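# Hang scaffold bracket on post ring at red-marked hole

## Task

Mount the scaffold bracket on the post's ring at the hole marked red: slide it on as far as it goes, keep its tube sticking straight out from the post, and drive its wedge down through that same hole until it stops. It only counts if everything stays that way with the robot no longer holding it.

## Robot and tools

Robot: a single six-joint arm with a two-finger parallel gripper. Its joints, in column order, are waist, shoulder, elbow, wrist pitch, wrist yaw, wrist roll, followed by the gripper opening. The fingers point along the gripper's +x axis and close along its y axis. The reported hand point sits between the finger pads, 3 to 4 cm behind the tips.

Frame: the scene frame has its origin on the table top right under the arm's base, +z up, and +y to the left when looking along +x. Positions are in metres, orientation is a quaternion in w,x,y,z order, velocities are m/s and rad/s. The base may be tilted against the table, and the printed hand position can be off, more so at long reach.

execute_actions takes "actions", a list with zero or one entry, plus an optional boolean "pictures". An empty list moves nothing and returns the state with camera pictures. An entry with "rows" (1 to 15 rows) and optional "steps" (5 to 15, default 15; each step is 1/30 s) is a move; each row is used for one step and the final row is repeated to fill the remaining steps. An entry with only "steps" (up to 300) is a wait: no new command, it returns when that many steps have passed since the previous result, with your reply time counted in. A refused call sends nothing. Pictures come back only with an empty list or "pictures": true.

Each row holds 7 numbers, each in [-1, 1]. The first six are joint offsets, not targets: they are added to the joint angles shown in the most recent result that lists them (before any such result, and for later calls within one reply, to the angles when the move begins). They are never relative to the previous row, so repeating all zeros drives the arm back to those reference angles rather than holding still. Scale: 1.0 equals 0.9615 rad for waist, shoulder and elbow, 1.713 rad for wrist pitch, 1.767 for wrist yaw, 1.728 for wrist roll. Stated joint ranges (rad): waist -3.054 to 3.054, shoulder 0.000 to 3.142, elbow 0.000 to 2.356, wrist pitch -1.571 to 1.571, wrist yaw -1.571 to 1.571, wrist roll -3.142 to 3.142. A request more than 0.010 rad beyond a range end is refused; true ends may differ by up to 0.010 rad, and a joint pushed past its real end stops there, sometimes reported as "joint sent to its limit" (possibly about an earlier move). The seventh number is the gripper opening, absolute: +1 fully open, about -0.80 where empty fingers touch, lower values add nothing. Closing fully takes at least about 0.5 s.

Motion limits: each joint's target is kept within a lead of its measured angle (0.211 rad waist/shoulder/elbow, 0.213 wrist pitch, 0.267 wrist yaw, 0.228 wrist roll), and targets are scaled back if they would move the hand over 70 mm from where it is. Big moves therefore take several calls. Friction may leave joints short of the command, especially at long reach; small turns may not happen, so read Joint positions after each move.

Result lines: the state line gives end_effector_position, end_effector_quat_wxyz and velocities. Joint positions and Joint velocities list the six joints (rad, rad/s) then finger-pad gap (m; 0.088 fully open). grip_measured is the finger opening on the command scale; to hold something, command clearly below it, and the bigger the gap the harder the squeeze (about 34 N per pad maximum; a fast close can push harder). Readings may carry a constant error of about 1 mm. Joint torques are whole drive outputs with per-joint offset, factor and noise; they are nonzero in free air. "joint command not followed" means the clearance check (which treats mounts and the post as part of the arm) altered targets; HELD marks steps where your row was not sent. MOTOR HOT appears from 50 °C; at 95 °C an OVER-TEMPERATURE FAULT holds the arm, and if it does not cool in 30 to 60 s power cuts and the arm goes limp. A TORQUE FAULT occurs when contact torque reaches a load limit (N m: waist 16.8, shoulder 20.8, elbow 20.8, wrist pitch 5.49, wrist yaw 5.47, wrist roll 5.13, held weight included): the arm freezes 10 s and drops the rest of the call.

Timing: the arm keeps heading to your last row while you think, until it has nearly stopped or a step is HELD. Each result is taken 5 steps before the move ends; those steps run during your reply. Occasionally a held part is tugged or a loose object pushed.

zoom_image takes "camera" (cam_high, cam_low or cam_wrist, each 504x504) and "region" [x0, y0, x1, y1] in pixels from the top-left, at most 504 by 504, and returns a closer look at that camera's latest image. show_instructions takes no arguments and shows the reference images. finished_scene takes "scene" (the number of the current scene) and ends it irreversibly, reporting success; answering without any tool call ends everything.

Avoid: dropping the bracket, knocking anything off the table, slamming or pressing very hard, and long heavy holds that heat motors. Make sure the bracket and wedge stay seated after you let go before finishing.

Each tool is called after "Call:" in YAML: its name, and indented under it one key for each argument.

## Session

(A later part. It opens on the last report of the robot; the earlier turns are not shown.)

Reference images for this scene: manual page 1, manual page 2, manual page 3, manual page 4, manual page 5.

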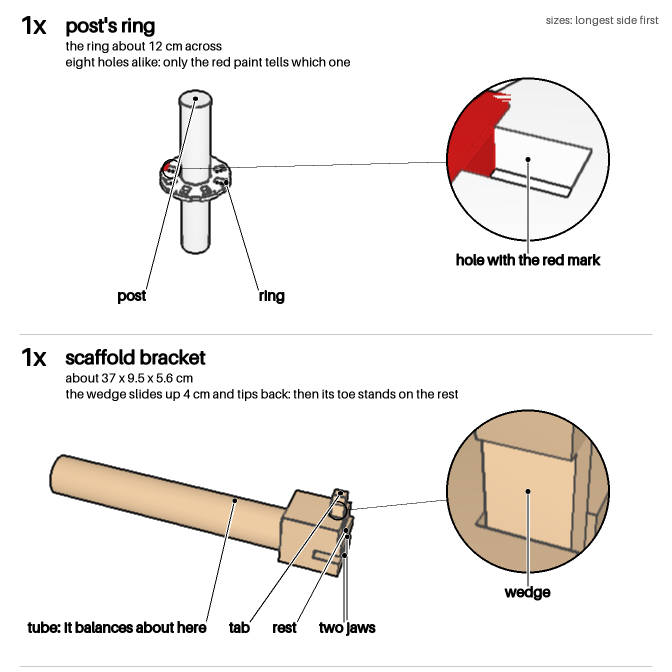

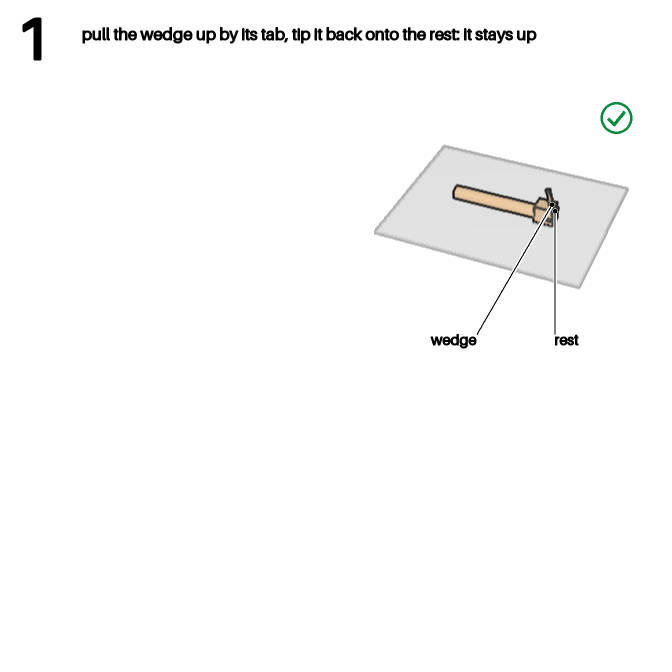

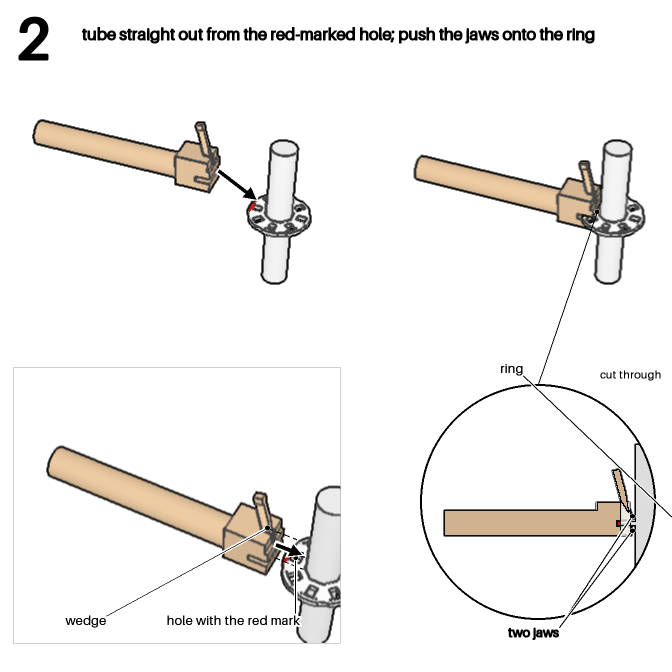

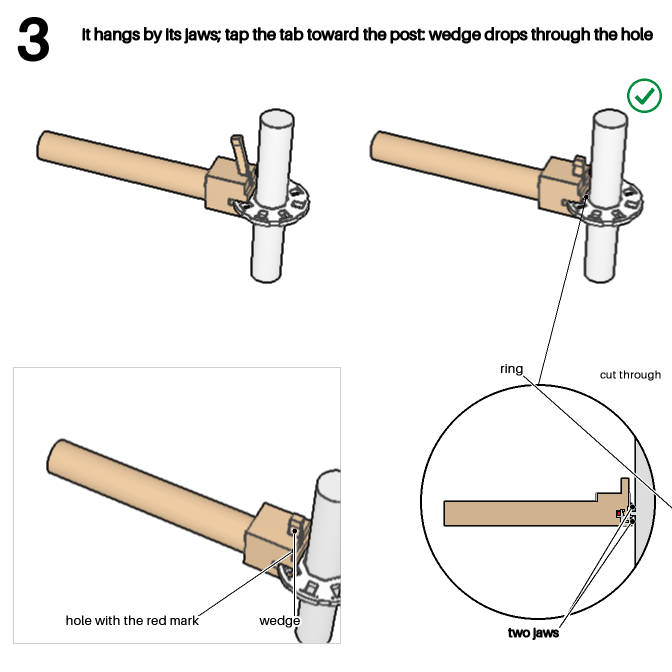

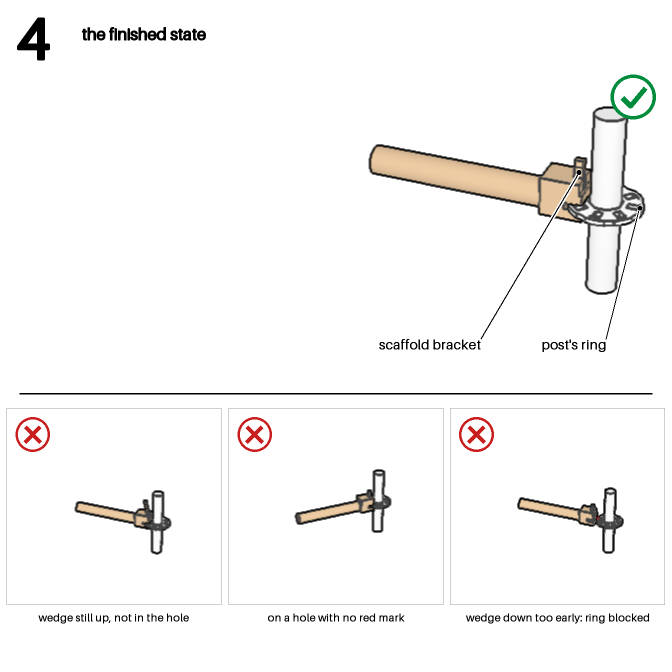

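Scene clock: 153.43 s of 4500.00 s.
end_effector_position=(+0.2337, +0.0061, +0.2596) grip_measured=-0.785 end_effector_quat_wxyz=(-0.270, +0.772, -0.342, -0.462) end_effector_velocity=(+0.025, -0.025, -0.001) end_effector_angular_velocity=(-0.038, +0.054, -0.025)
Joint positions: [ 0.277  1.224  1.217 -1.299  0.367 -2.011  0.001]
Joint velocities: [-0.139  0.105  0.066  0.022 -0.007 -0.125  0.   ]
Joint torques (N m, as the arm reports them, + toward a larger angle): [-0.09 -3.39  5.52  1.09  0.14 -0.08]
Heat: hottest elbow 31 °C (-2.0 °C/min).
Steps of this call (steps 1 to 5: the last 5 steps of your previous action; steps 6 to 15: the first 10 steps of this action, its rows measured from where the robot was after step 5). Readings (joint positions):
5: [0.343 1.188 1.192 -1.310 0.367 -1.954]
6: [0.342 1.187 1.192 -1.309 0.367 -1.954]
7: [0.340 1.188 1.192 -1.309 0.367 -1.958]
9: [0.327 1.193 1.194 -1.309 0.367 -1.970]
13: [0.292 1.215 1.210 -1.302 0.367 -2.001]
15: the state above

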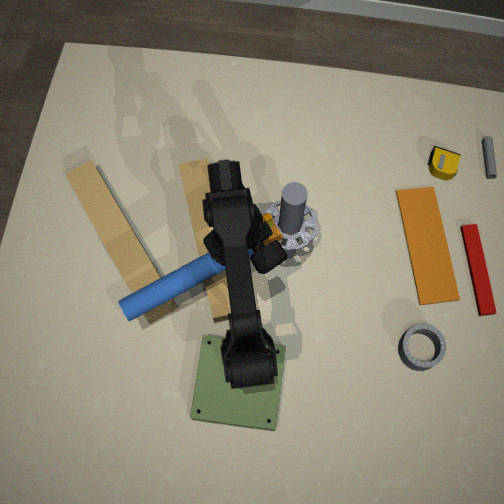

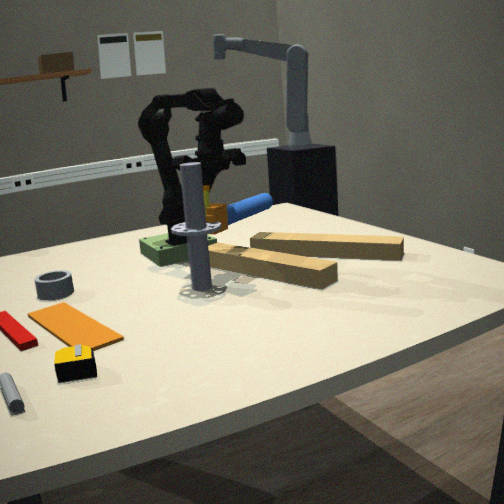

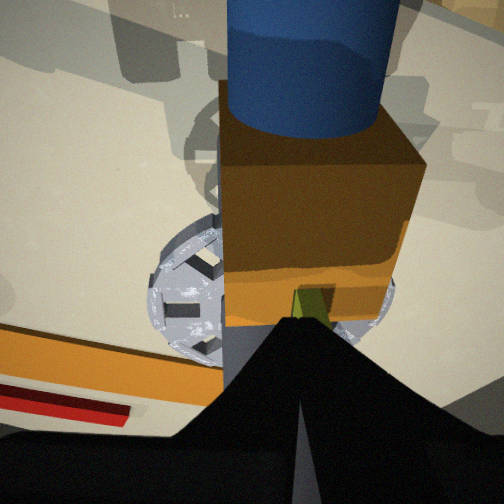

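Call:
execute_actions:
  actions:
    - {"steps": 10}
  pictures: true

Call:
zoom_image:
  camera: "cam_low"
  region: [150, 130, 270, 250]

Scene clock: 153.77 s of 4500.00 s.
end_effector_position=(+0.2351, +0.0045, +0.2599) grip_measured=-0.785 end_effector_quat_wxyz=(-0.269, +0.772, -0.344, -0.462) end_effector_velocity=(-0.002, -0.001, -0.001) end_effector_angular_velocity=(+0.003, +0.011, +0.001)
Joint positions: [ 0.269  1.23   1.222 -1.299  0.367 -2.021  0.001]
Joint velocities: [-0.007 -0.002 -0.002 -0.007 -0.007 -0.007  0.   ]
Joint torques (N m, as the arm reports them, + toward a larger angle): [-0.24 -3.13  5.55  1.16  0.15 -0.07]
Heat: hottest elbow 31 °C (-2.0 °C/min).
Kept back: nothing.
Steps of this call (steps 1 to 5: the last 5 steps of your previous action; steps 6 to 10: the robot went on to your last target). Readings (joint positions):
1: [0.274 1.227 1.219 -1.299 0.367 -2.014]
2: [0.272 1.228 1.220 -1.299 0.367 -2.016]
4: [0.270 1.229 1.220 -1.299 0.367 -2.019]
8: [0.269 1.229 1.222 -1.299 0.367 -2.020]
10: the state above

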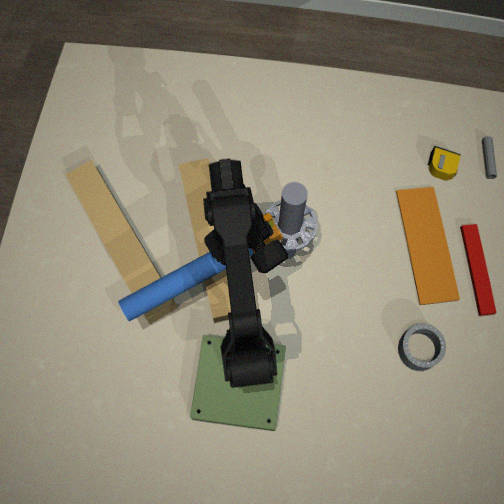

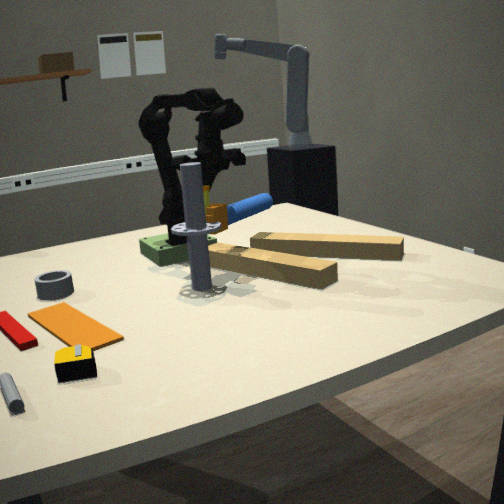

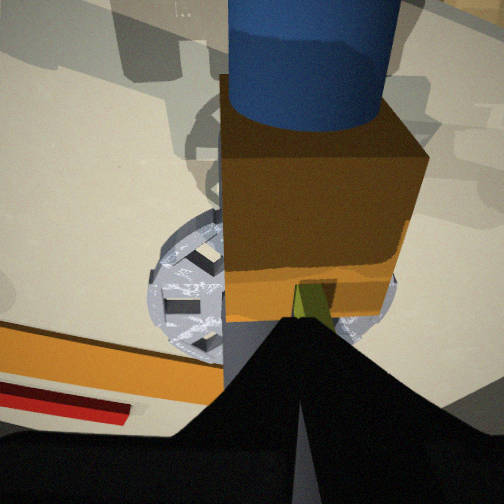

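Region (150, 130, 270, 250) of cam_low's 504x504 image, scaled by 4.200, with more detail than that image has.

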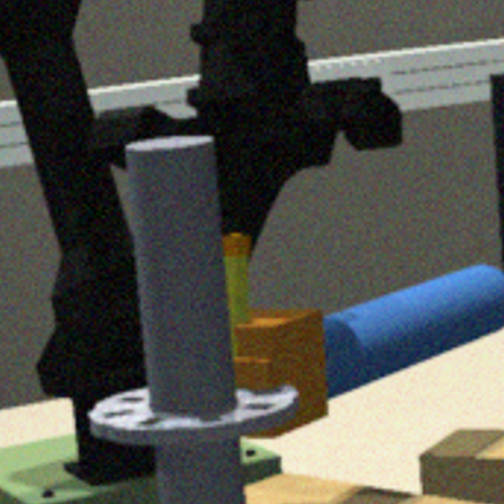

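Call:
execute_actions:
  actions:
    - {"rows": [[0.026,-0.018,-0.015,-0.002,0,0.014,-1],[0.052,-0.036,-0.029,-0.004,0,0.029,-1],[0.052,-0.036,-0.029,-0.004,0,0.029,-1],[0.052,-0.036,-0.029,-0.004,0,0.029,-1],[0.052,-0.036,-0.029,-0.004,0,0.029,-1],[0.052,-0.036,-0.029,-0.004,0,0.029,-1],[0.052,-0.036,-0.029,-0.004,0,0.029,-1],[0.063,-0.024,-0.019,-0.002,0,0.035,-1],[0.074,-0.011,-0.009,-0.001,0,0.041,-1]], "steps": 15}

Call:
execute_actions:
  actions:
    - {"steps": 10}
  pictures: true

Scene clock: 154.53 s of 4500.00 s.
end_effector_position=(+0.2290, +0.0162, +0.2601) grip_measured=-0.785 end_effector_quat_wxyz=(-0.279, +0.775, -0.334, -0.458) end_effector_velocity=(+0.005, +0.039, -0.015) end_effector_angular_velocity=(+0.016, +0.027, +0.050)
Joint positions: [ 0.326  1.204  1.206 -1.302  0.367 -1.963  0.001]
Joint velocities: [ 0.164  0.066 -0.007  0.007  0.007  0.125 -0.   ]
Joint torques (N m, as the arm reports them, + toward a larger angle): [ 0.24 -2.63  5.29  0.96  0.15  0.07]
Heat: hottest elbow 31 °C (-2.0 °C/min).
Steps of this call (steps 1 to 13: the robot went on to your last target; steps 14 to 23: the first 10 steps of this action). Readings (joint positions):
14: [0.271 1.229 1.222 -1.299 0.367 -2.017]
15: [0.279 1.225 1.219 -1.299 0.367 -2.006]
17: [0.302 1.212 1.211 -1.300 0.367 -1.988]
21: [0.315 1.201 1.206 -1.302 0.367 -1.974]
23: the state above

Scene clock: 154.87 s of 4500.00 s.
end_effector_position=(+0.2297, +0.0191, +0.2583) grip_measured=-0.785 end_effector_quat_wxyz=(-0.278, +0.774, -0.334, -0.461) end_effector_velocity=(-0.005, -0.001, -0.002) end_effector_angular_velocity=(-0.003, +0.025, +0.006)
Joint positions: [ 0.337  1.213  1.206 -1.302  0.367 -1.952  0.001]
Joint velocities: [-0.002 -0.002 -0.002 -0.022 -0.007 -0.007 -0.   ]
Joint torques (N m, as the arm reports them, + toward a larger angle): [ 0.26 -3.1   5.52  1.03  0.13  0.04]
Heat: hottest elbow 31 °C (-2.0 °C/min).
Kept back: nothing.
Steps of this call (steps 1 to 5: the last 5 steps of your previous action; steps 6 to 10: the robot went on to your last target). Readings (joint positions):
1: [0.331 1.207 1.206 -1.302 0.367 -1.959]
2: [0.333 1.210 1.206 -1.302 0.367 -1.957]
4: [0.336 1.213 1.206 -1.302 0.367 -1.954]
8: [0.337 1.213 1.206 -1.302 0.367 -1.952]
10: the state above

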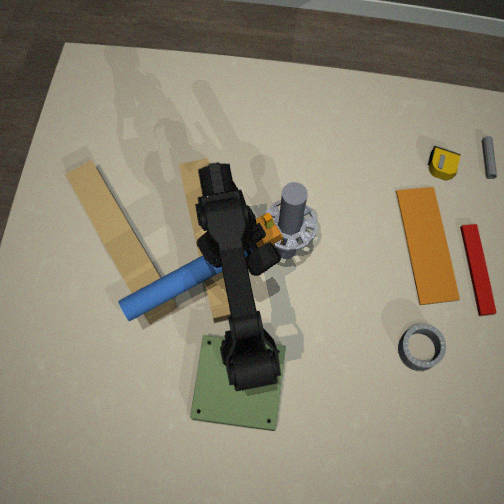

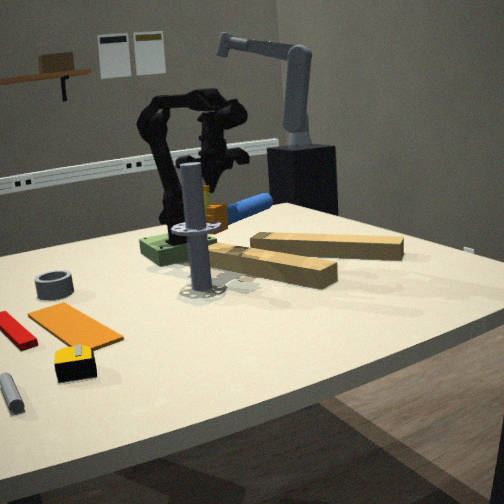

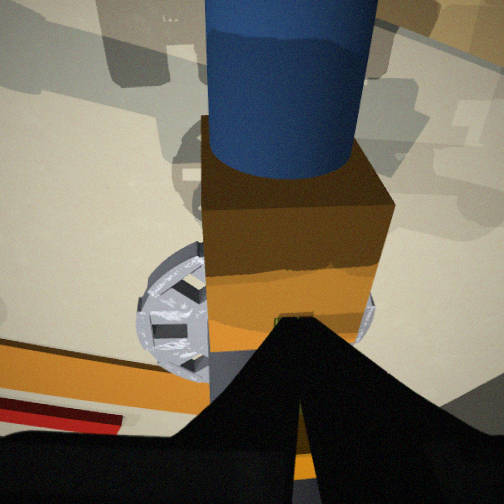

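Call:
execute_actions:
  actions:
    - {"rows": [[-0.01,0.008,0.007,0.001,0,-0.005,-1],[-0.02,0.016,0.014,0.002,0,-0.011,-1],[-0.03,0.024,0.021,0.003,0,-0.016,-1],[-0.04,0.032,0.028,0.004,0,-0.022,-1],[-0.05,0.04,0.035,0.005,0,-0.027,-1],[-0.06,0.048,0.042,0.006,0,-0.033,-1],[-0.07,0.056,0.049,0.007,0,-0.038,-1],[-0.08,0.065,0.055,0.008,0,-0.044,-1]], "steps": 15}

Call:
execute_actions:
  actions:
    - {"steps": 12}
  pictures: true

Call:
zoom_image:
  camera: "cam_low"
  region: [150, 130, 270, 250]

Scene clock: 155.60 s of 4500.00 s.
end_effector_position=(+0.2431, +0.0071, +0.2601) grip_measured=-0.785 end_effector_quat_wxyz=(-0.269, +0.771, -0.344, -0.462) end_effector_velocity=(+0.031, -0.027, -0.002) end_effector_angular_velocity=(-0.044, +0.063, -0.017)
Joint positions: [ 0.272  1.263  1.245 -1.291  0.367 -2.015  0.001]
Joint velocities: [-0.144  0.129  0.085  0.022 -0.007 -0.139 -0.   ]
Joint torques (N m, as the arm reports them, + toward a larger angle): [-0.01 -3.77  5.58  1.    0.16 -0.07]
Heat: hottest elbow 31 °C (-2.0 °C/min).
Steps of this call (steps 1 to 12: the robot went on to your last target; steps 13 to 22: the first 10 steps of this action). Readings (joint positions):
13: [0.337 1.214 1.206 -1.302 0.367 -1.952]
14: [0.334 1.215 1.207 -1.302 0.367 -1.956]
16: [0.322 1.223 1.213 -1.302 0.367 -1.969]
20: [0.286 1.251 1.236 -1.295 0.367 -2.003]
22: the state above

Scene clock: 156.00 s of 4500.00 s.
end_effector_position=(+0.2447, +0.0054, +0.2602) grip_measured=-0.785 end_effector_quat_wxyz=(-0.267, +0.771, -0.346, -0.464) end_effector_velocity=(-0.002, -0.000, -0.001) end_effector_angular_velocity=(+0.003, +0.011, +0.006)
Joint positions: [ 0.263  1.27   1.25  -1.291  0.367 -2.026  0.001]
Joint velocities: [-0.002 -0.002 -0.002 -0.007 -0.007 -0.007 -0.   ]
Joint torques (N m, as the arm reports them, + toward a larger angle): [-0.35 -3.35  5.6   1.15  0.15 -0.07]
Heat: hottest elbow 31 °C (-2.0 °C/min).
Kept back: nothing.
Steps of this call (steps 1 to 5: the last 5 steps of your previous action; steps 6 to 12: the robot went on to your last target). Readings (joint positions):
1: [0.268 1.266 1.246 -1.291 0.367 -2.019]
2: [0.266 1.268 1.248 -1.291 0.367 -2.021]
4: [0.265 1.269 1.249 -1.291 0.367 -2.024]
8: [0.263 1.269 1.250 -1.291 0.367 -2.025]
12: the state above

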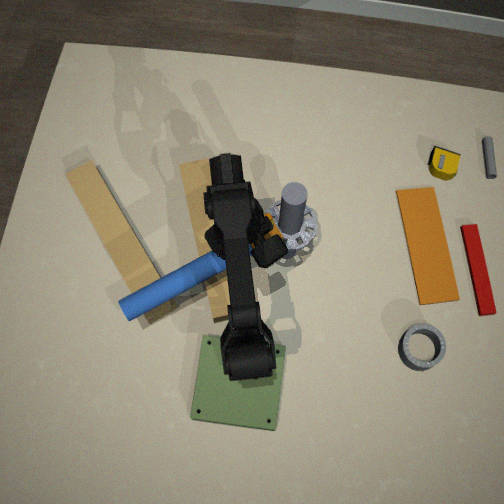

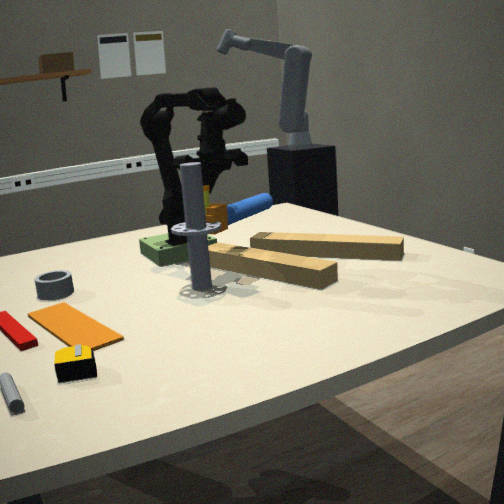

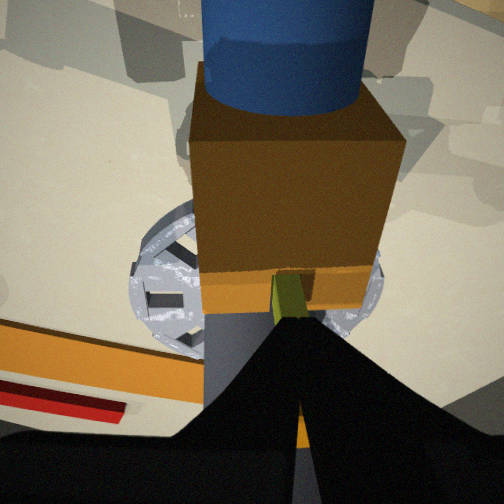

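Region (150, 130, 270, 250) of cam_low's 504x504 image, scaled by 4.200, with more detail than that image has.

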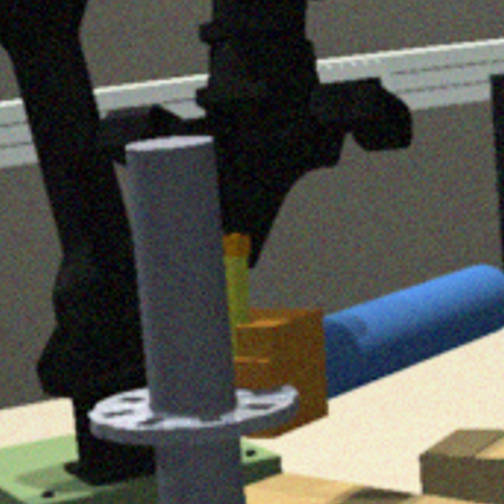

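Call:
execute_actions:
  actions:
    - {"rows": [[-0.008,0.006,0.005,0.001,0,-0.004,-1],[-0.016,0.012,0.01,0.002,0,-0.009,-1],[-0.024,0.018,0.015,0.002,0,-0.013,-1],[-0.032,0.024,0.02,0.003,0,-0.018,-1],[-0.04,0.03,0.025,0.004,0,-0.022,-1],[-0.048,0.036,0.03,0.004,0,-0.026,-1],[-0.056,0.042,0.035,0.005,0,-0.031,-1],[-0.06,0.046,0.038,0.005,0,-0.033,-1]], "steps": 15}

Call:
execute_actions:
  actions:
    - {"steps": 12}
  pictures: true

Call:
zoom_image:
  camera: "cam_low"
  region: [150, 130, 270, 250]

Scene clock: 156.63 s of 4500.00 s.
end_effector_position=(+0.2495, -0.0004, +0.2603) grip_measured=-0.785 end_effector_quat_wxyz=(-0.260, +0.767, -0.345, -0.474) end_effector_velocity=(+0.010, -0.003, -0.001) end_effector_angular_velocity=(-0.001, +0.066, +0.055)
Joint positions: [ 0.226  1.296  1.274 -1.296  0.351 -2.074  0.001]
Joint velocities: [-0.042  0.066  0.056 -0.022 -0.037 -0.095  0.   ]
Joint torques (N m, as the arm reports them, + toward a larger angle): [-1.69 -2.85  5.58  1.85  0.87 -0.06]
Heat: hottest elbow 31 °C (-2.0 °C/min).
Steps of this call (steps 1 to 9: the robot went on to your last target; steps 10 to 19: the first 10 steps of this action). Readings (joint positions):
10: [0.263 1.270 1.250 -1.291 0.367 -2.027]
11: [0.261 1.271 1.251 -1.291 0.367 -2.030]
13: [0.251 1.276 1.254 -1.291 0.367 -2.040]
17: [0.231 1.291 1.269 -1.295 0.354 -2.066]
19: the state above

Scene clock: 157.03 s of 4500.00 s.
end_effector_position=(+0.2503, -0.0007, +0.2604) grip_measured=-0.785 end_effector_quat_wxyz=(-0.258, +0.767, -0.344, -0.476) end_effector_velocity=(-0.002, +0.003, -0.002) end_effector_angular_velocity=(+0.012, +0.018, +0.028)
Joint positions: [ 0.224  1.3    1.277 -1.297  0.35  -2.08   0.001]
Joint velocities: [ 0.002 -0.002 -0.002 -0.007 -0.022 -0.022 -0.   ]
Joint torques (N m, as the arm reports them, + toward a larger angle): [-1.89 -2.69  5.74  1.91  0.9  -0.1 ]
Heat: hottest elbow 31 °C (-2.0 °C/min).
Kept back: nothing.
Steps of this call (steps 1 to 5: the last 5 steps of your previous action; steps 6 to 12: the robot went on to your last target). Readings (joint positions):
1: [0.225 1.297 1.275 -1.297 0.350 -2.076]
2: [0.224 1.298 1.276 -1.297 0.350 -2.077]
4: [0.224 1.299 1.277 -1.297 0.350 -2.079]
8: [0.224 1.299 1.277 -1.297 0.350 -2.080]
12: the state above

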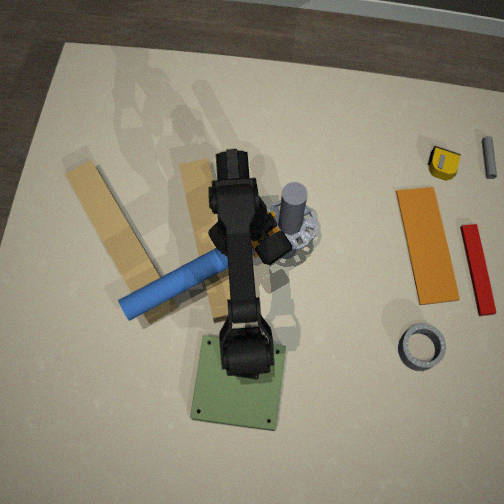

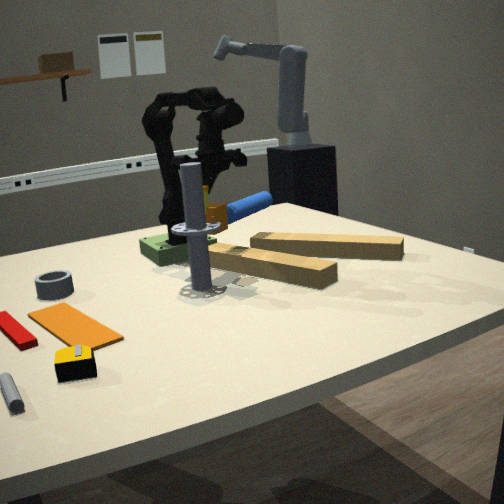

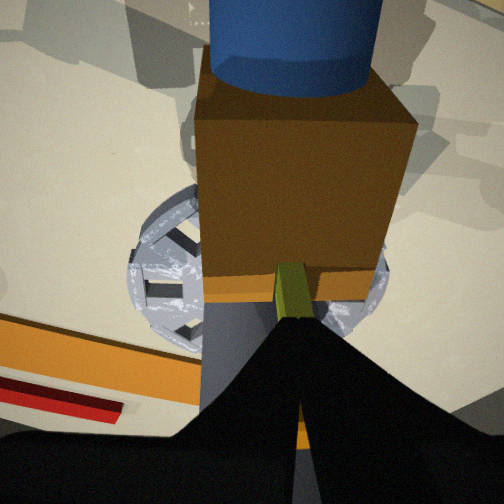

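Region (150, 130, 270, 250) of cam_low's 504x504 image, scaled by 4.200, with more detail than that image has.

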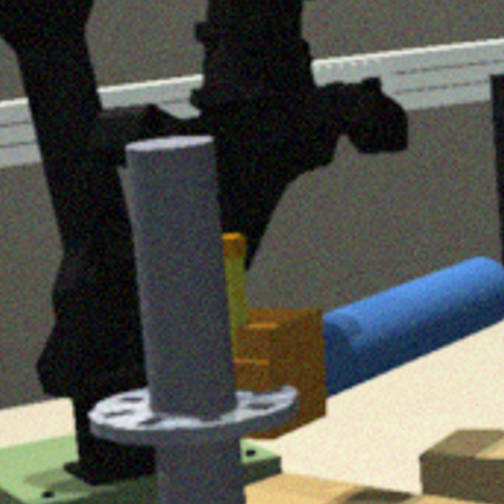

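Call:
execute_actions:
  actions:
    - {"rows": [[0.04,-0.028,-0.023,0,0.01,0.022,-1],[0.04,-0.028,-0.023,0,0.01,0.022,-1],[0.04,-0.028,-0.023,0,0.01,0.022,-1],[0.04,-0.028,-0.023,0,0.01,0.022,-1],[0.04,-0.028,-0.023,0,0.01,0.022,-1],[0.04,-0.028,-0.023,0,0.01,0.022,-1],[0.062,0.0,0.0,0.002,0.01,0.035,-1],[0.085,0.028,0.023,0.004,0.01,0.047,-1]], "steps": 15}

Call:
execute_actions:
  actions:
    - {"rows": [[0,-0.01,-0.03,0.012,0,0,-1],[0,-0.021,-0.062,0.023,0,0,-1]], "steps": 12}

Call:
execute_actions:
  actions:
    - {"steps": 10}
  pictures: true

Call:
zoom_image:
  camera: "cam_low"
  region: [150, 130, 270, 250]

Scene clock: 159.00 s of 4500.00 s.
end_effector_position=(+0.2521, +0.0138, +0.2623) grip_measured=-0.785 end_effector_quat_wxyz=(-0.265, +0.773, -0.339, -0.466) end_effector_velocity=(+0.058, +0.078, -0.014) end_effector_angular_velocity=(+0.045, -0.002, +0.100)
Joint positions: [ 0.288  1.303  1.282 -1.292  0.367 -2.015  0.001]
Joint velocities: [ 0.237  0.256  0.134  0.081 -0.007  0.154 -0.   ]
Joint torques (N m, as the arm reports them, + toward a larger angle): [-0.22 -3.96  5.36  0.93  0.2   0.06]
Heat: hottest elbow 31 °C (-1.0 °C/min).
Steps of this call (steps 1 to 15: the robot went on to your last target; steps 16 to 49: nothing new was sent; steps 50 to 59: the first 10 steps of this action). Readings (joint positions):
50: [0.228 1.297 1.275 -1.296 0.353 -2.073]
51: [0.237 1.293 1.271 -1.296 0.360 -2.065]
53: [0.250 1.287 1.267 -1.295 0.363 -2.054]
57: [0.268 1.286 1.270 -1.295 0.367 -2.031]
59: the state above

Scene clock: 159.40 s of 4500.00 s.
end_effector_position=(+0.2530, +0.0176, +0.2505) grip_measured=-0.785 end_effector_quat_wxyz=(-0.262, +0.772, -0.339, -0.470) end_effector_velocity=(-0.003, +0.002, -0.022) end_effector_angular_velocity=(+0.006, +0.038, +0.023)
Joint positions: [ 0.302  1.308  1.241 -1.259  0.367 -2.003  0.001]
Joint velocities: [-0.002 -0.002 -0.081  0.051 -0.022 -0.022 -0.   ]
Joint torques (N m, as the arm reports them, + toward a larger angle): [-0.06 -5.41  4.35  1.15  0.16 -0.03]
Heat: hottest elbow 31 °C (-1.0 °C/min).
Steps of this call (steps 1 to 5: the last 5 steps of your previous action; steps 6 to 12: the first 7 steps of this action, its rows measured from where the robot was after step 5). Readings (joint positions):
5: [0.302 1.320 1.288 -1.291 0.367 -2.003]
6: [0.302 1.320 1.286 -1.288 0.367 -2.003]
7: [0.302 1.316 1.278 -1.276 0.367 -2.003]
9: [0.302 1.310 1.258 -1.267 0.367 -2.003]
12: the state above

Scene clock: 159.73 s of 4500.00 s.
end_effector_position=(+0.2531, +0.0176, +0.2504) grip_measured=-0.785 end_effector_quat_wxyz=(-0.263, +0.772, -0.338, -0.469) end_effector_velocity=(-0.005, -0.003, -0.002) end_effector_angular_velocity=(-0.022, +0.030, +0.016)
Joint positions: [ 0.302  1.306  1.238 -1.255  0.367 -2.003  0.001]
Joint velocities: [-0.002 -0.002 -0.007 -0.022  0.007 -0.022  0.   ]
Joint torques (N m, as the arm reports them, + toward a larger angle): [-0.09 -5.14  4.09  1.12  0.13 -0.03]
Heat: hottest elbow 31 °C (-1.0 °C/min).
Kept back: nothing.
Steps of this call (steps 1 to 5: the last 5 steps of your previous action; steps 6 to 10: the robot went on to your last target). Readings (joint positions):
1: [0.302 1.308 1.239 -1.257 0.367 -2.003]
2: [0.302 1.308 1.238 -1.257 0.367 -2.003]
4: [0.302 1.307 1.238 -1.255 0.367 -2.003]
8: [0.302 1.306 1.238 -1.255 0.367 -2.003]
10: the state above

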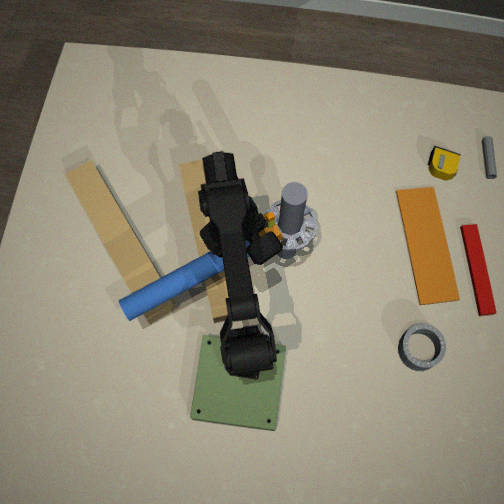

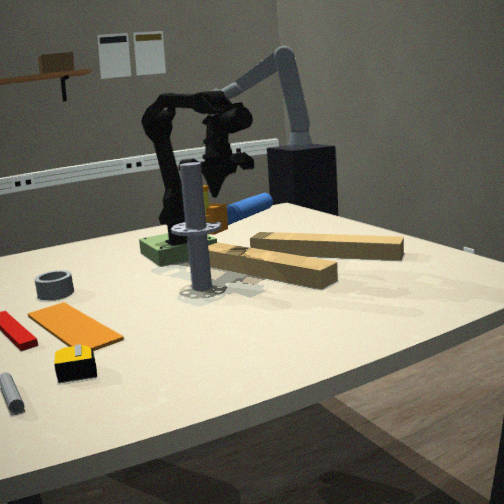

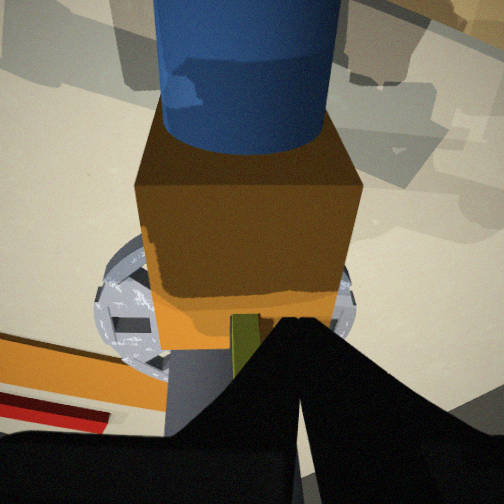

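Region (150, 130, 270, 250) of cam_low's 504x504 image, scaled by 4.200, with more detail than that image has.

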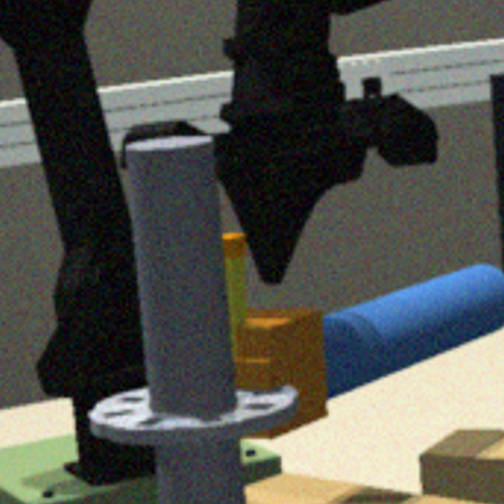

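Call:
execute_actions:
  actions:
    - {"rows": [[-0.016,0.014,0.011,0.001,0,-0.009,-1],[-0.032,0.029,0.023,0.002,0,-0.018,-1],[-0.048,0.043,0.034,0.003,0,-0.027,-1],[-0.064,0.058,0.046,0.004,0,-0.036,-1]], "steps": 12}

Call:
execute_actions:
  actions:
    - {"steps": 10}
  pictures: true

Call:
zoom_image:
  camera: "cam_low"
  region: [150, 130, 270, 250]

Scene clock: 160.27 s of 4500.00 s.
end_effector_position=(+0.2619, +0.0087, +0.2498) grip_measured=-0.785 end_effector_quat_wxyz=(-0.255, +0.768, -0.344, -0.477) end_effector_velocity=(+0.003, +0.001, -0.002) end_effector_angular_velocity=(-0.009, +0.080, +0.092)
Joint positions: [ 0.255  1.345  1.268 -1.255  0.359 -2.052  0.001]
Joint velocities: [-0.017  0.046  0.042 -0.037 -0.037 -0.11  -0.   ]
Joint torques (N m, as the arm reports them, + toward a larger angle): [-1.16 -3.52  5.7   1.37  0.52 -0.11]
Heat: hottest elbow 31 °C (-1.0 °C/min).
Steps of this call (steps 1 to 9: the robot went on to your last target; steps 10 to 16: the first 7 steps of this action). Readings (joint positions):
10: [0.301 1.306 1.237 -1.255 0.367 -2.005]
11: [0.296 1.309 1.239 -1.255 0.367 -2.012]
13: [0.276 1.324 1.252 -1.255 0.367 -2.034]
16: the state above

Scene clock: 160.60 s of 4500.00 s.
end_effector_position=(+0.2619, +0.0087, +0.2496) grip_measured=-0.785 end_effector_quat_wxyz=(-0.252, +0.768, -0.342, -0.480) end_effector_velocity=(-0.005, +0.001, -0.002) end_effector_angular_velocity=(+0.013, +0.028, +0.010)
Joint positions: [ 0.253  1.348  1.27  -1.258  0.357 -2.061  0.001]
Joint velocities: [-0.002 -0.002 -0.002 -0.022 -0.022 -0.007 -0.   ]
Joint torques (N m, as the arm reports them, + toward a larger angle): [-1.33 -3.21  5.86  1.6   0.59 -0.13]
Heat: hottest elbow 31 °C (-1.0 °C/min).
Kept back: nothing.
Steps of this call (steps 1 to 5: the last 5 steps of your previous action; steps 6 to 10: the robot went on to your last target). Readings (joint positions):
1: [0.255 1.347 1.269 -1.255 0.359 -2.055]
2: [0.254 1.347 1.269 -1.256 0.358 -2.057]
4: [0.254 1.348 1.270 -1.257 0.357 -2.059]
8: [0.253 1.348 1.270 -1.258 0.357 -2.061]
10: the state above

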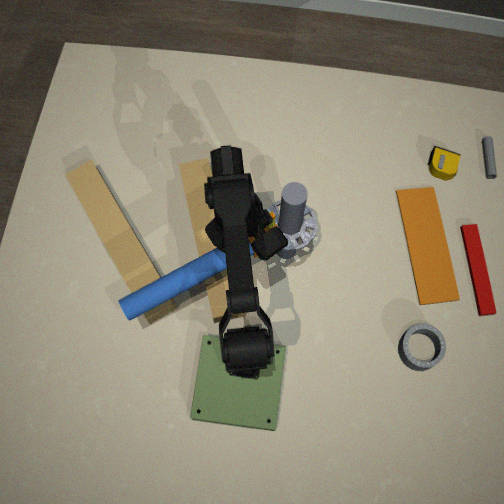

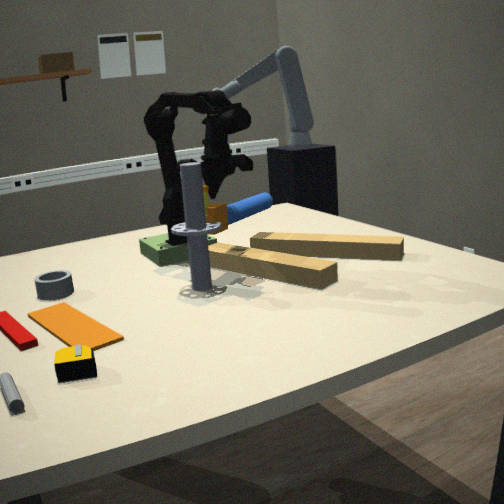

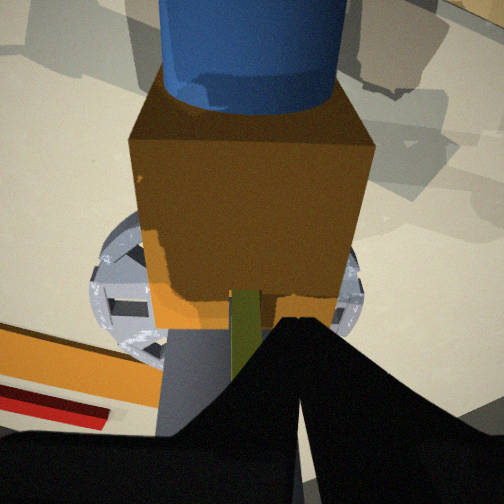

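Region (150, 130, 270, 250) of cam_low's 504x504 image, scaled by 4.200, with more detail than that image has.

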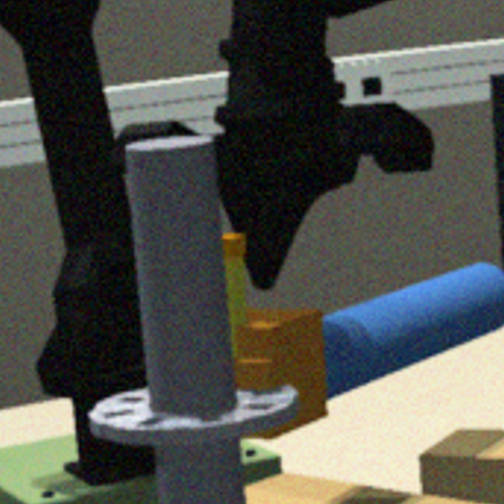

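Call:
execute_actions:
  actions:
    - {"rows": [[0.012,-0.008,-0.006,0,0.003,0.007,-1],[0.012,-0.008,-0.006,0,0.003,0.007,-1],[0.012,-0.008,-0.006,0,0.003,0.007,-1],[0.012,-0.008,-0.006,0,0.003,0.007,-1],[0.024,0.006,0.005,0.001,0.004,0.013,-1],[0.036,0.02,0.016,0.002,0.005,0.02,-1],[0.036,0.02,0.016,0.002,0.005,0.02,-1],[0.036,0.02,0.016,0.002,0.005,0.02,-1],[0.036,0.02,0.016,0.002,0.005,0.02,-1],[0.036,0.02,0.016,0.002,0.005,0.02,-1],[0.022,0.031,0.025,0.003,0.005,0.012,-1],[0.008,0.042,0.034,0.004,0.005,0.004,-1],[-0.004,0.053,0.043,0.004,0.005,-0.002,-1]], "steps": 15}

Call:
execute_actions:
  actions:
    - {"steps": 12}
  pictures: true

Call:
zoom_image:
  camera: "cam_low"
  region: [150, 130, 270, 250]

Scene clock: 161.70 s of 4500.00 s.
end_effector_position=(+0.2638, +0.0162, +0.2492) grip_measured=-0.785 end_effector_quat_wxyz=(-0.254, +0.769, -0.340, -0.478) end_effector_velocity=(+0.003, +0.014, -0.012) end_effector_angular_velocity=(+0.003, +0.046, +0.015)
Joint positions: [ 0.283  1.358  1.276 -1.256  0.362 -2.032  0.001]
Joint velocities: [ 0.046  0.051  0.002 -0.007 -0.007  0.037 -0.   ]
Joint torques (N m, as the arm reports them, + toward a larger angle): [ 0.09 -4.31  5.53  1.03  0.29  0.08]
Heat: hottest elbow 31 °C (-1.0 °C/min).
Steps of this call (steps 1 to 15: the robot went on to your last target; steps 16 to 23: nothing new was sent; steps 24 to 33: the first 10 steps of this action). Readings (joint positions):
24: [0.254 1.348 1.271 -1.258 0.357 -2.060]
25: [0.256 1.348 1.271 -1.258 0.359 -2.058]
27: [0.259 1.348 1.271 -1.256 0.360 -2.055]
31: [0.277 1.354 1.275 -1.256 0.362 -2.036]
33: the state above

Scene clock: 162.10 s of 4500.00 s.
end_effector_position=(+0.2724, +0.0101, +0.2494) grip_measured=-0.785 end_effector_quat_wxyz=(-0.249, +0.767, -0.345, -0.480) end_effector_velocity=(-0.003, -0.000, +0.003) end_effector_angular_velocity=(-0.001, +0.015, +0.019)
Joint positions: [ 0.253  1.392  1.303 -1.252  0.363 -2.061  0.001]
Joint velocities: [-0.002 -0.002  0.012 -0.022 -0.007 -0.022 -0.   ]
Joint torques (N m, as the arm reports them, + toward a larger angle): [-0.26 -4.22  5.58  1.    0.25 -0.08]
Heat: hottest elbow 31 °C (-1.0 °C/min).
Kept back: nothing.
Steps of this call (steps 1 to 5: the last 5 steps of your previous action; steps 6 to 12: the robot went on to your last target). Readings (joint positions):
1: [0.284 1.361 1.277 -1.256 0.362 -2.032]
2: [0.281 1.366 1.281 -1.256 0.362 -2.036]
4: [0.267 1.379 1.293 -1.254 0.363 -2.050]
8: [0.253 1.391 1.301 -1.252 0.363 -2.059]
12: the state above

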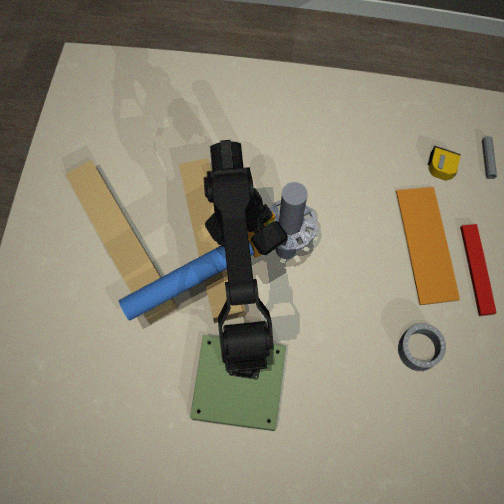

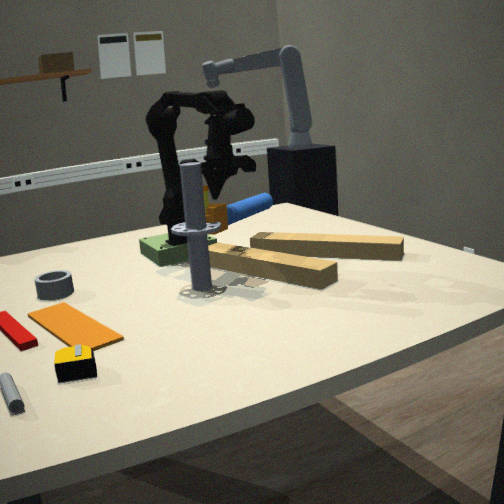

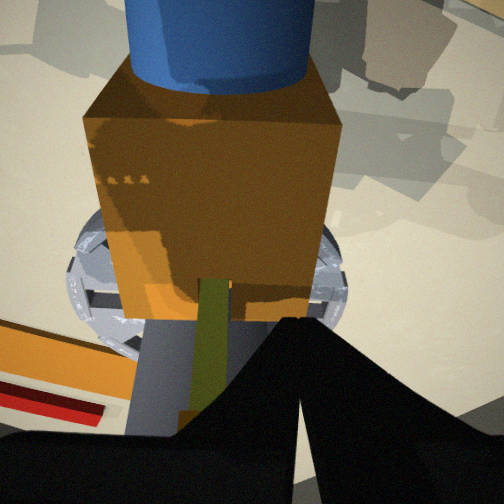

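Region (150, 130, 270, 250) of cam_low's 504x504 image, scaled by 4.200, with more detail than that image has.

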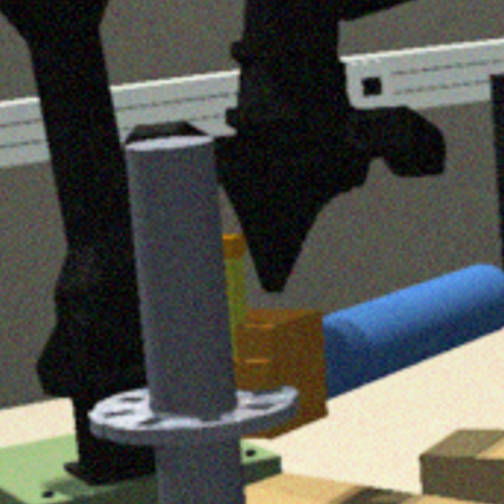

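Call:
execute_actions:
  actions:
    - {"rows": [[-0.004,-0.005,-0.004,0,0,-0.002,-1],[-0.008,-0.01,-0.008,0,0,-0.004,-1],[-0.012,-0.015,-0.012,-0.001,0,-0.006,-1],[-0.016,-0.02,-0.016,-0.001,0,-0.009,-1],[-0.02,-0.025,-0.02,-0.001,0,-0.011,-1],[-0.024,-0.03,-0.024,-0.002,0,-0.013,-1],[-0.028,-0.035,-0.028,-0.002,0,-0.015,-1],[-0.032,-0.04,-0.032,-0.002,0,-0.018,-1],[-0.036,-0.045,-0.036,-0.003,0,-0.02,-1],[-0.04,-0.05,-0.04,-0.003,0,-0.022,-1]], "steps": 15}

Call:
execute_actions:
  actions:
    - {"steps": 12}
  pictures: true

Call:
zoom_image:
  camera: "cam_low"
  region: [150, 130, 270, 250]

Scene clock: 163.17 s of 4500.00 s.
end_effector_position=(+0.2712, +0.0081, +0.2514) grip_measured=-0.785 end_effector_quat_wxyz=(-0.251, +0.772, -0.335, -0.478) end_effector_velocity=(-0.010, -0.008, +0.008) end_effector_angular_velocity=(+0.048, -0.063, +0.074)
Joint positions: [ 0.24   1.369  1.29  -1.236  0.35  -2.091  0.001]
Joint velocities: [-0.056 -0.12  -0.071  0.066 -0.066 -0.125  0.   ]
Joint torques (N m, as the arm reports them, + toward a larger angle): [-2.06 -6.83  3.11 -0.57  0.8   0.02]
Heat: hottest elbow 31 °C (+0.0 °C/min).
Steps of this call (steps 1 to 22: the robot went on to your last target; steps 23 to 32: the first 10 steps of this action). Readings (joint positions):
23: [0.252 1.392 1.304 -1.252 0.363 -2.063]
24: [0.252 1.392 1.304 -1.252 0.363 -2.063]
26: [0.248 1.390 1.303 -1.252 0.363 -2.068]
30: [0.243 1.377 1.294 -1.241 0.354 -2.083]
32: the state above

Scene clock: 163.57 s of 4500.00 s.
end_effector_position=(+0.2706, +0.0077, +0.2528) grip_measured=-0.785 end_effector_quat_wxyz=(-0.251, +0.775, -0.331, -0.477) end_effector_velocity=(-0.001, -0.002, -0.001) end_effector_angular_velocity=(-0.017, +0.016, +0.015)
Joint positions: [ 0.237  1.359  1.287 -1.232  0.346 -2.101  0.001]
Joint velocities: [-0.002  0.002 -0.002 -0.007  0.007 -0.022 -0.   ]
Joint torques (N m, as the arm reports them, + toward a larger angle): [-2.28 -6.77  2.85 -0.9   0.86  0.03]
Heat: hottest elbow 31 °C (+0.0 °C/min).
Kept back: nothing.
Steps of this call (steps 1 to 5: the last 5 steps of your previous action; steps 6 to 12: the robot went on to your last target). Readings (joint positions):
1: [0.238 1.366 1.288 -1.234 0.348 -2.094]
2: [0.237 1.363 1.288 -1.233 0.347 -2.097]
4: [0.237 1.360 1.288 -1.233 0.347 -2.099]
8: [0.237 1.359 1.287 -1.232 0.346 -2.100]
12: the state above

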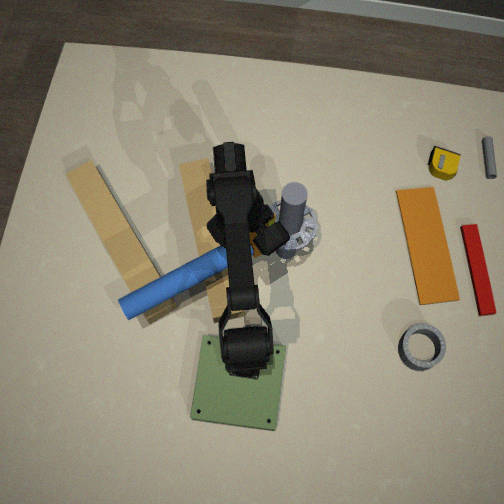

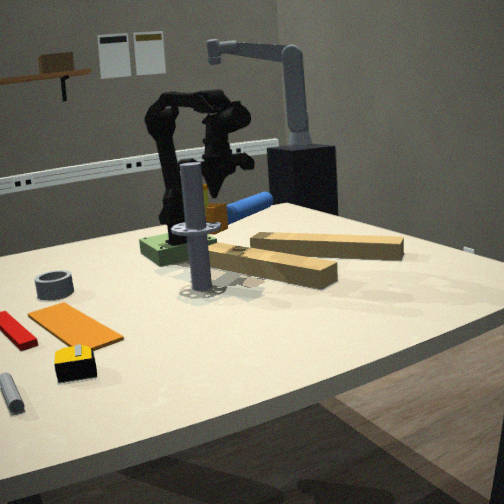

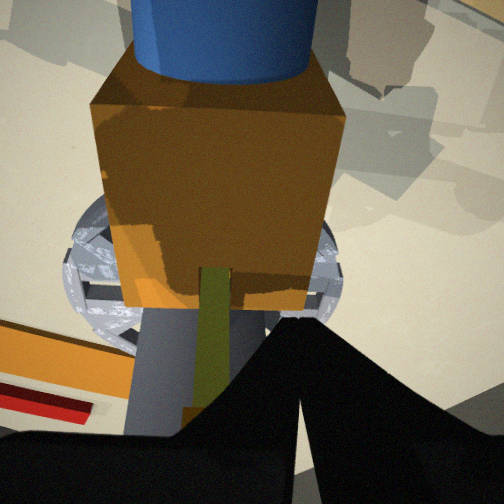

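Region (150, 130, 270, 250) of cam_low's 504x504 image, scaled by 4.200, with more detail than that image has.

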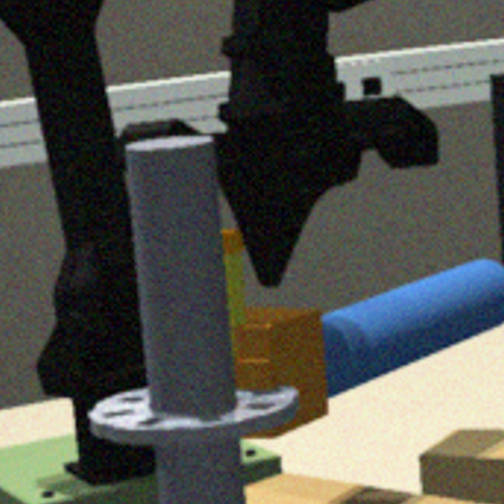

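Call:
execute_actions:
  actions:
    - {"rows": [[0.02,0.03,0.02,-0.01,0.01,0.02,-1],[0.03,0.05,0.06,-0.02,0.01,0.03,-1],[0.03,0.06,0.12,-0.05,0.01,0.03,-1],[0.03,0.07,0.18,-0.08,0.01,0.03,-1],[0.03,0.08,0.22,-0.1,0.01,0.03,-1]], "steps": 15}

Call:
execute_actions:
  actions:
    - {"steps": 8}

Scene clock: 165.03 s of 4500.00 s.
end_effector_position=(+0.2744, +0.0133, +0.2878) grip_measured=-0.785 end_effector_quat_wxyz=(-0.253, +0.770, -0.341, -0.476) end_effector_velocity=(+0.001, -0.000, +0.044) end_effector_angular_velocity=(+0.017, -0.077, -0.019)
Joint positions: [ 0.262  1.425  1.484 -1.388  0.362 -2.053  0.001]
Joint velocities: [ 0.002 -0.002  0.164 -0.095  0.007  0.022 -0.   ]
Joint torques (N m, as the arm reports them, + toward a larger angle): [ 0.21 -4.06  4.73  0.63  0.25  0.07]
Heat: hottest elbow 31 °C (+0.0 °C/min).
Steps of this call (steps 1 to 15: the robot went on to your last target; steps 16 to 34: nothing new was sent; steps 35 to 44: the first 10 steps of this action). Readings (joint positions):
35: [0.239 1.362 1.289 -1.233 0.349 -2.095]
36: [0.245 1.370 1.299 -1.243 0.351 -2.083]
38: [0.255 1.397 1.348 -1.302 0.359 -2.066]
42: [0.261 1.424 1.465 -1.372 0.362 -2.054]
44: the state above

Scene clock: 165.30 s of 4500.00 s.
end_effector_position=(+0.2735, +0.0133, +0.2875) grip_measured=-0.785 end_effector_quat_wxyz=(-0.251, +0.768, -0.343, -0.479) end_effector_velocity=(-0.001, +0.000, +0.002) end_effector_angular_velocity=(+0.010, -0.003, -0.007)
Joint positions: [ 0.263  1.43   1.489 -1.399  0.362 -2.051  0.001]
Joint velocities: [-0.002 -0.002  0.007 -0.007 -0.007  0.007 -0.   ]
Joint torques (N m, as the arm reports them, + toward a larger angle): [ 0.32 -4.49  5.45  0.65  0.27  0.05]
Heat: hottest elbow 31 °C (+0.0 °C/min).
Kept back: nothing.
Steps of this call (steps 1 to 5: the last 5 steps of your previous action; steps 6 to 8: the robot went on to your last target). Readings (joint positions):
1: [0.262 1.425 1.488 -1.390 0.362 -2.052]
2: [0.263 1.426 1.489 -1.394 0.362 -2.052]
4: [0.263 1.429 1.489 -1.398 0.362 -2.052]
8: the state above


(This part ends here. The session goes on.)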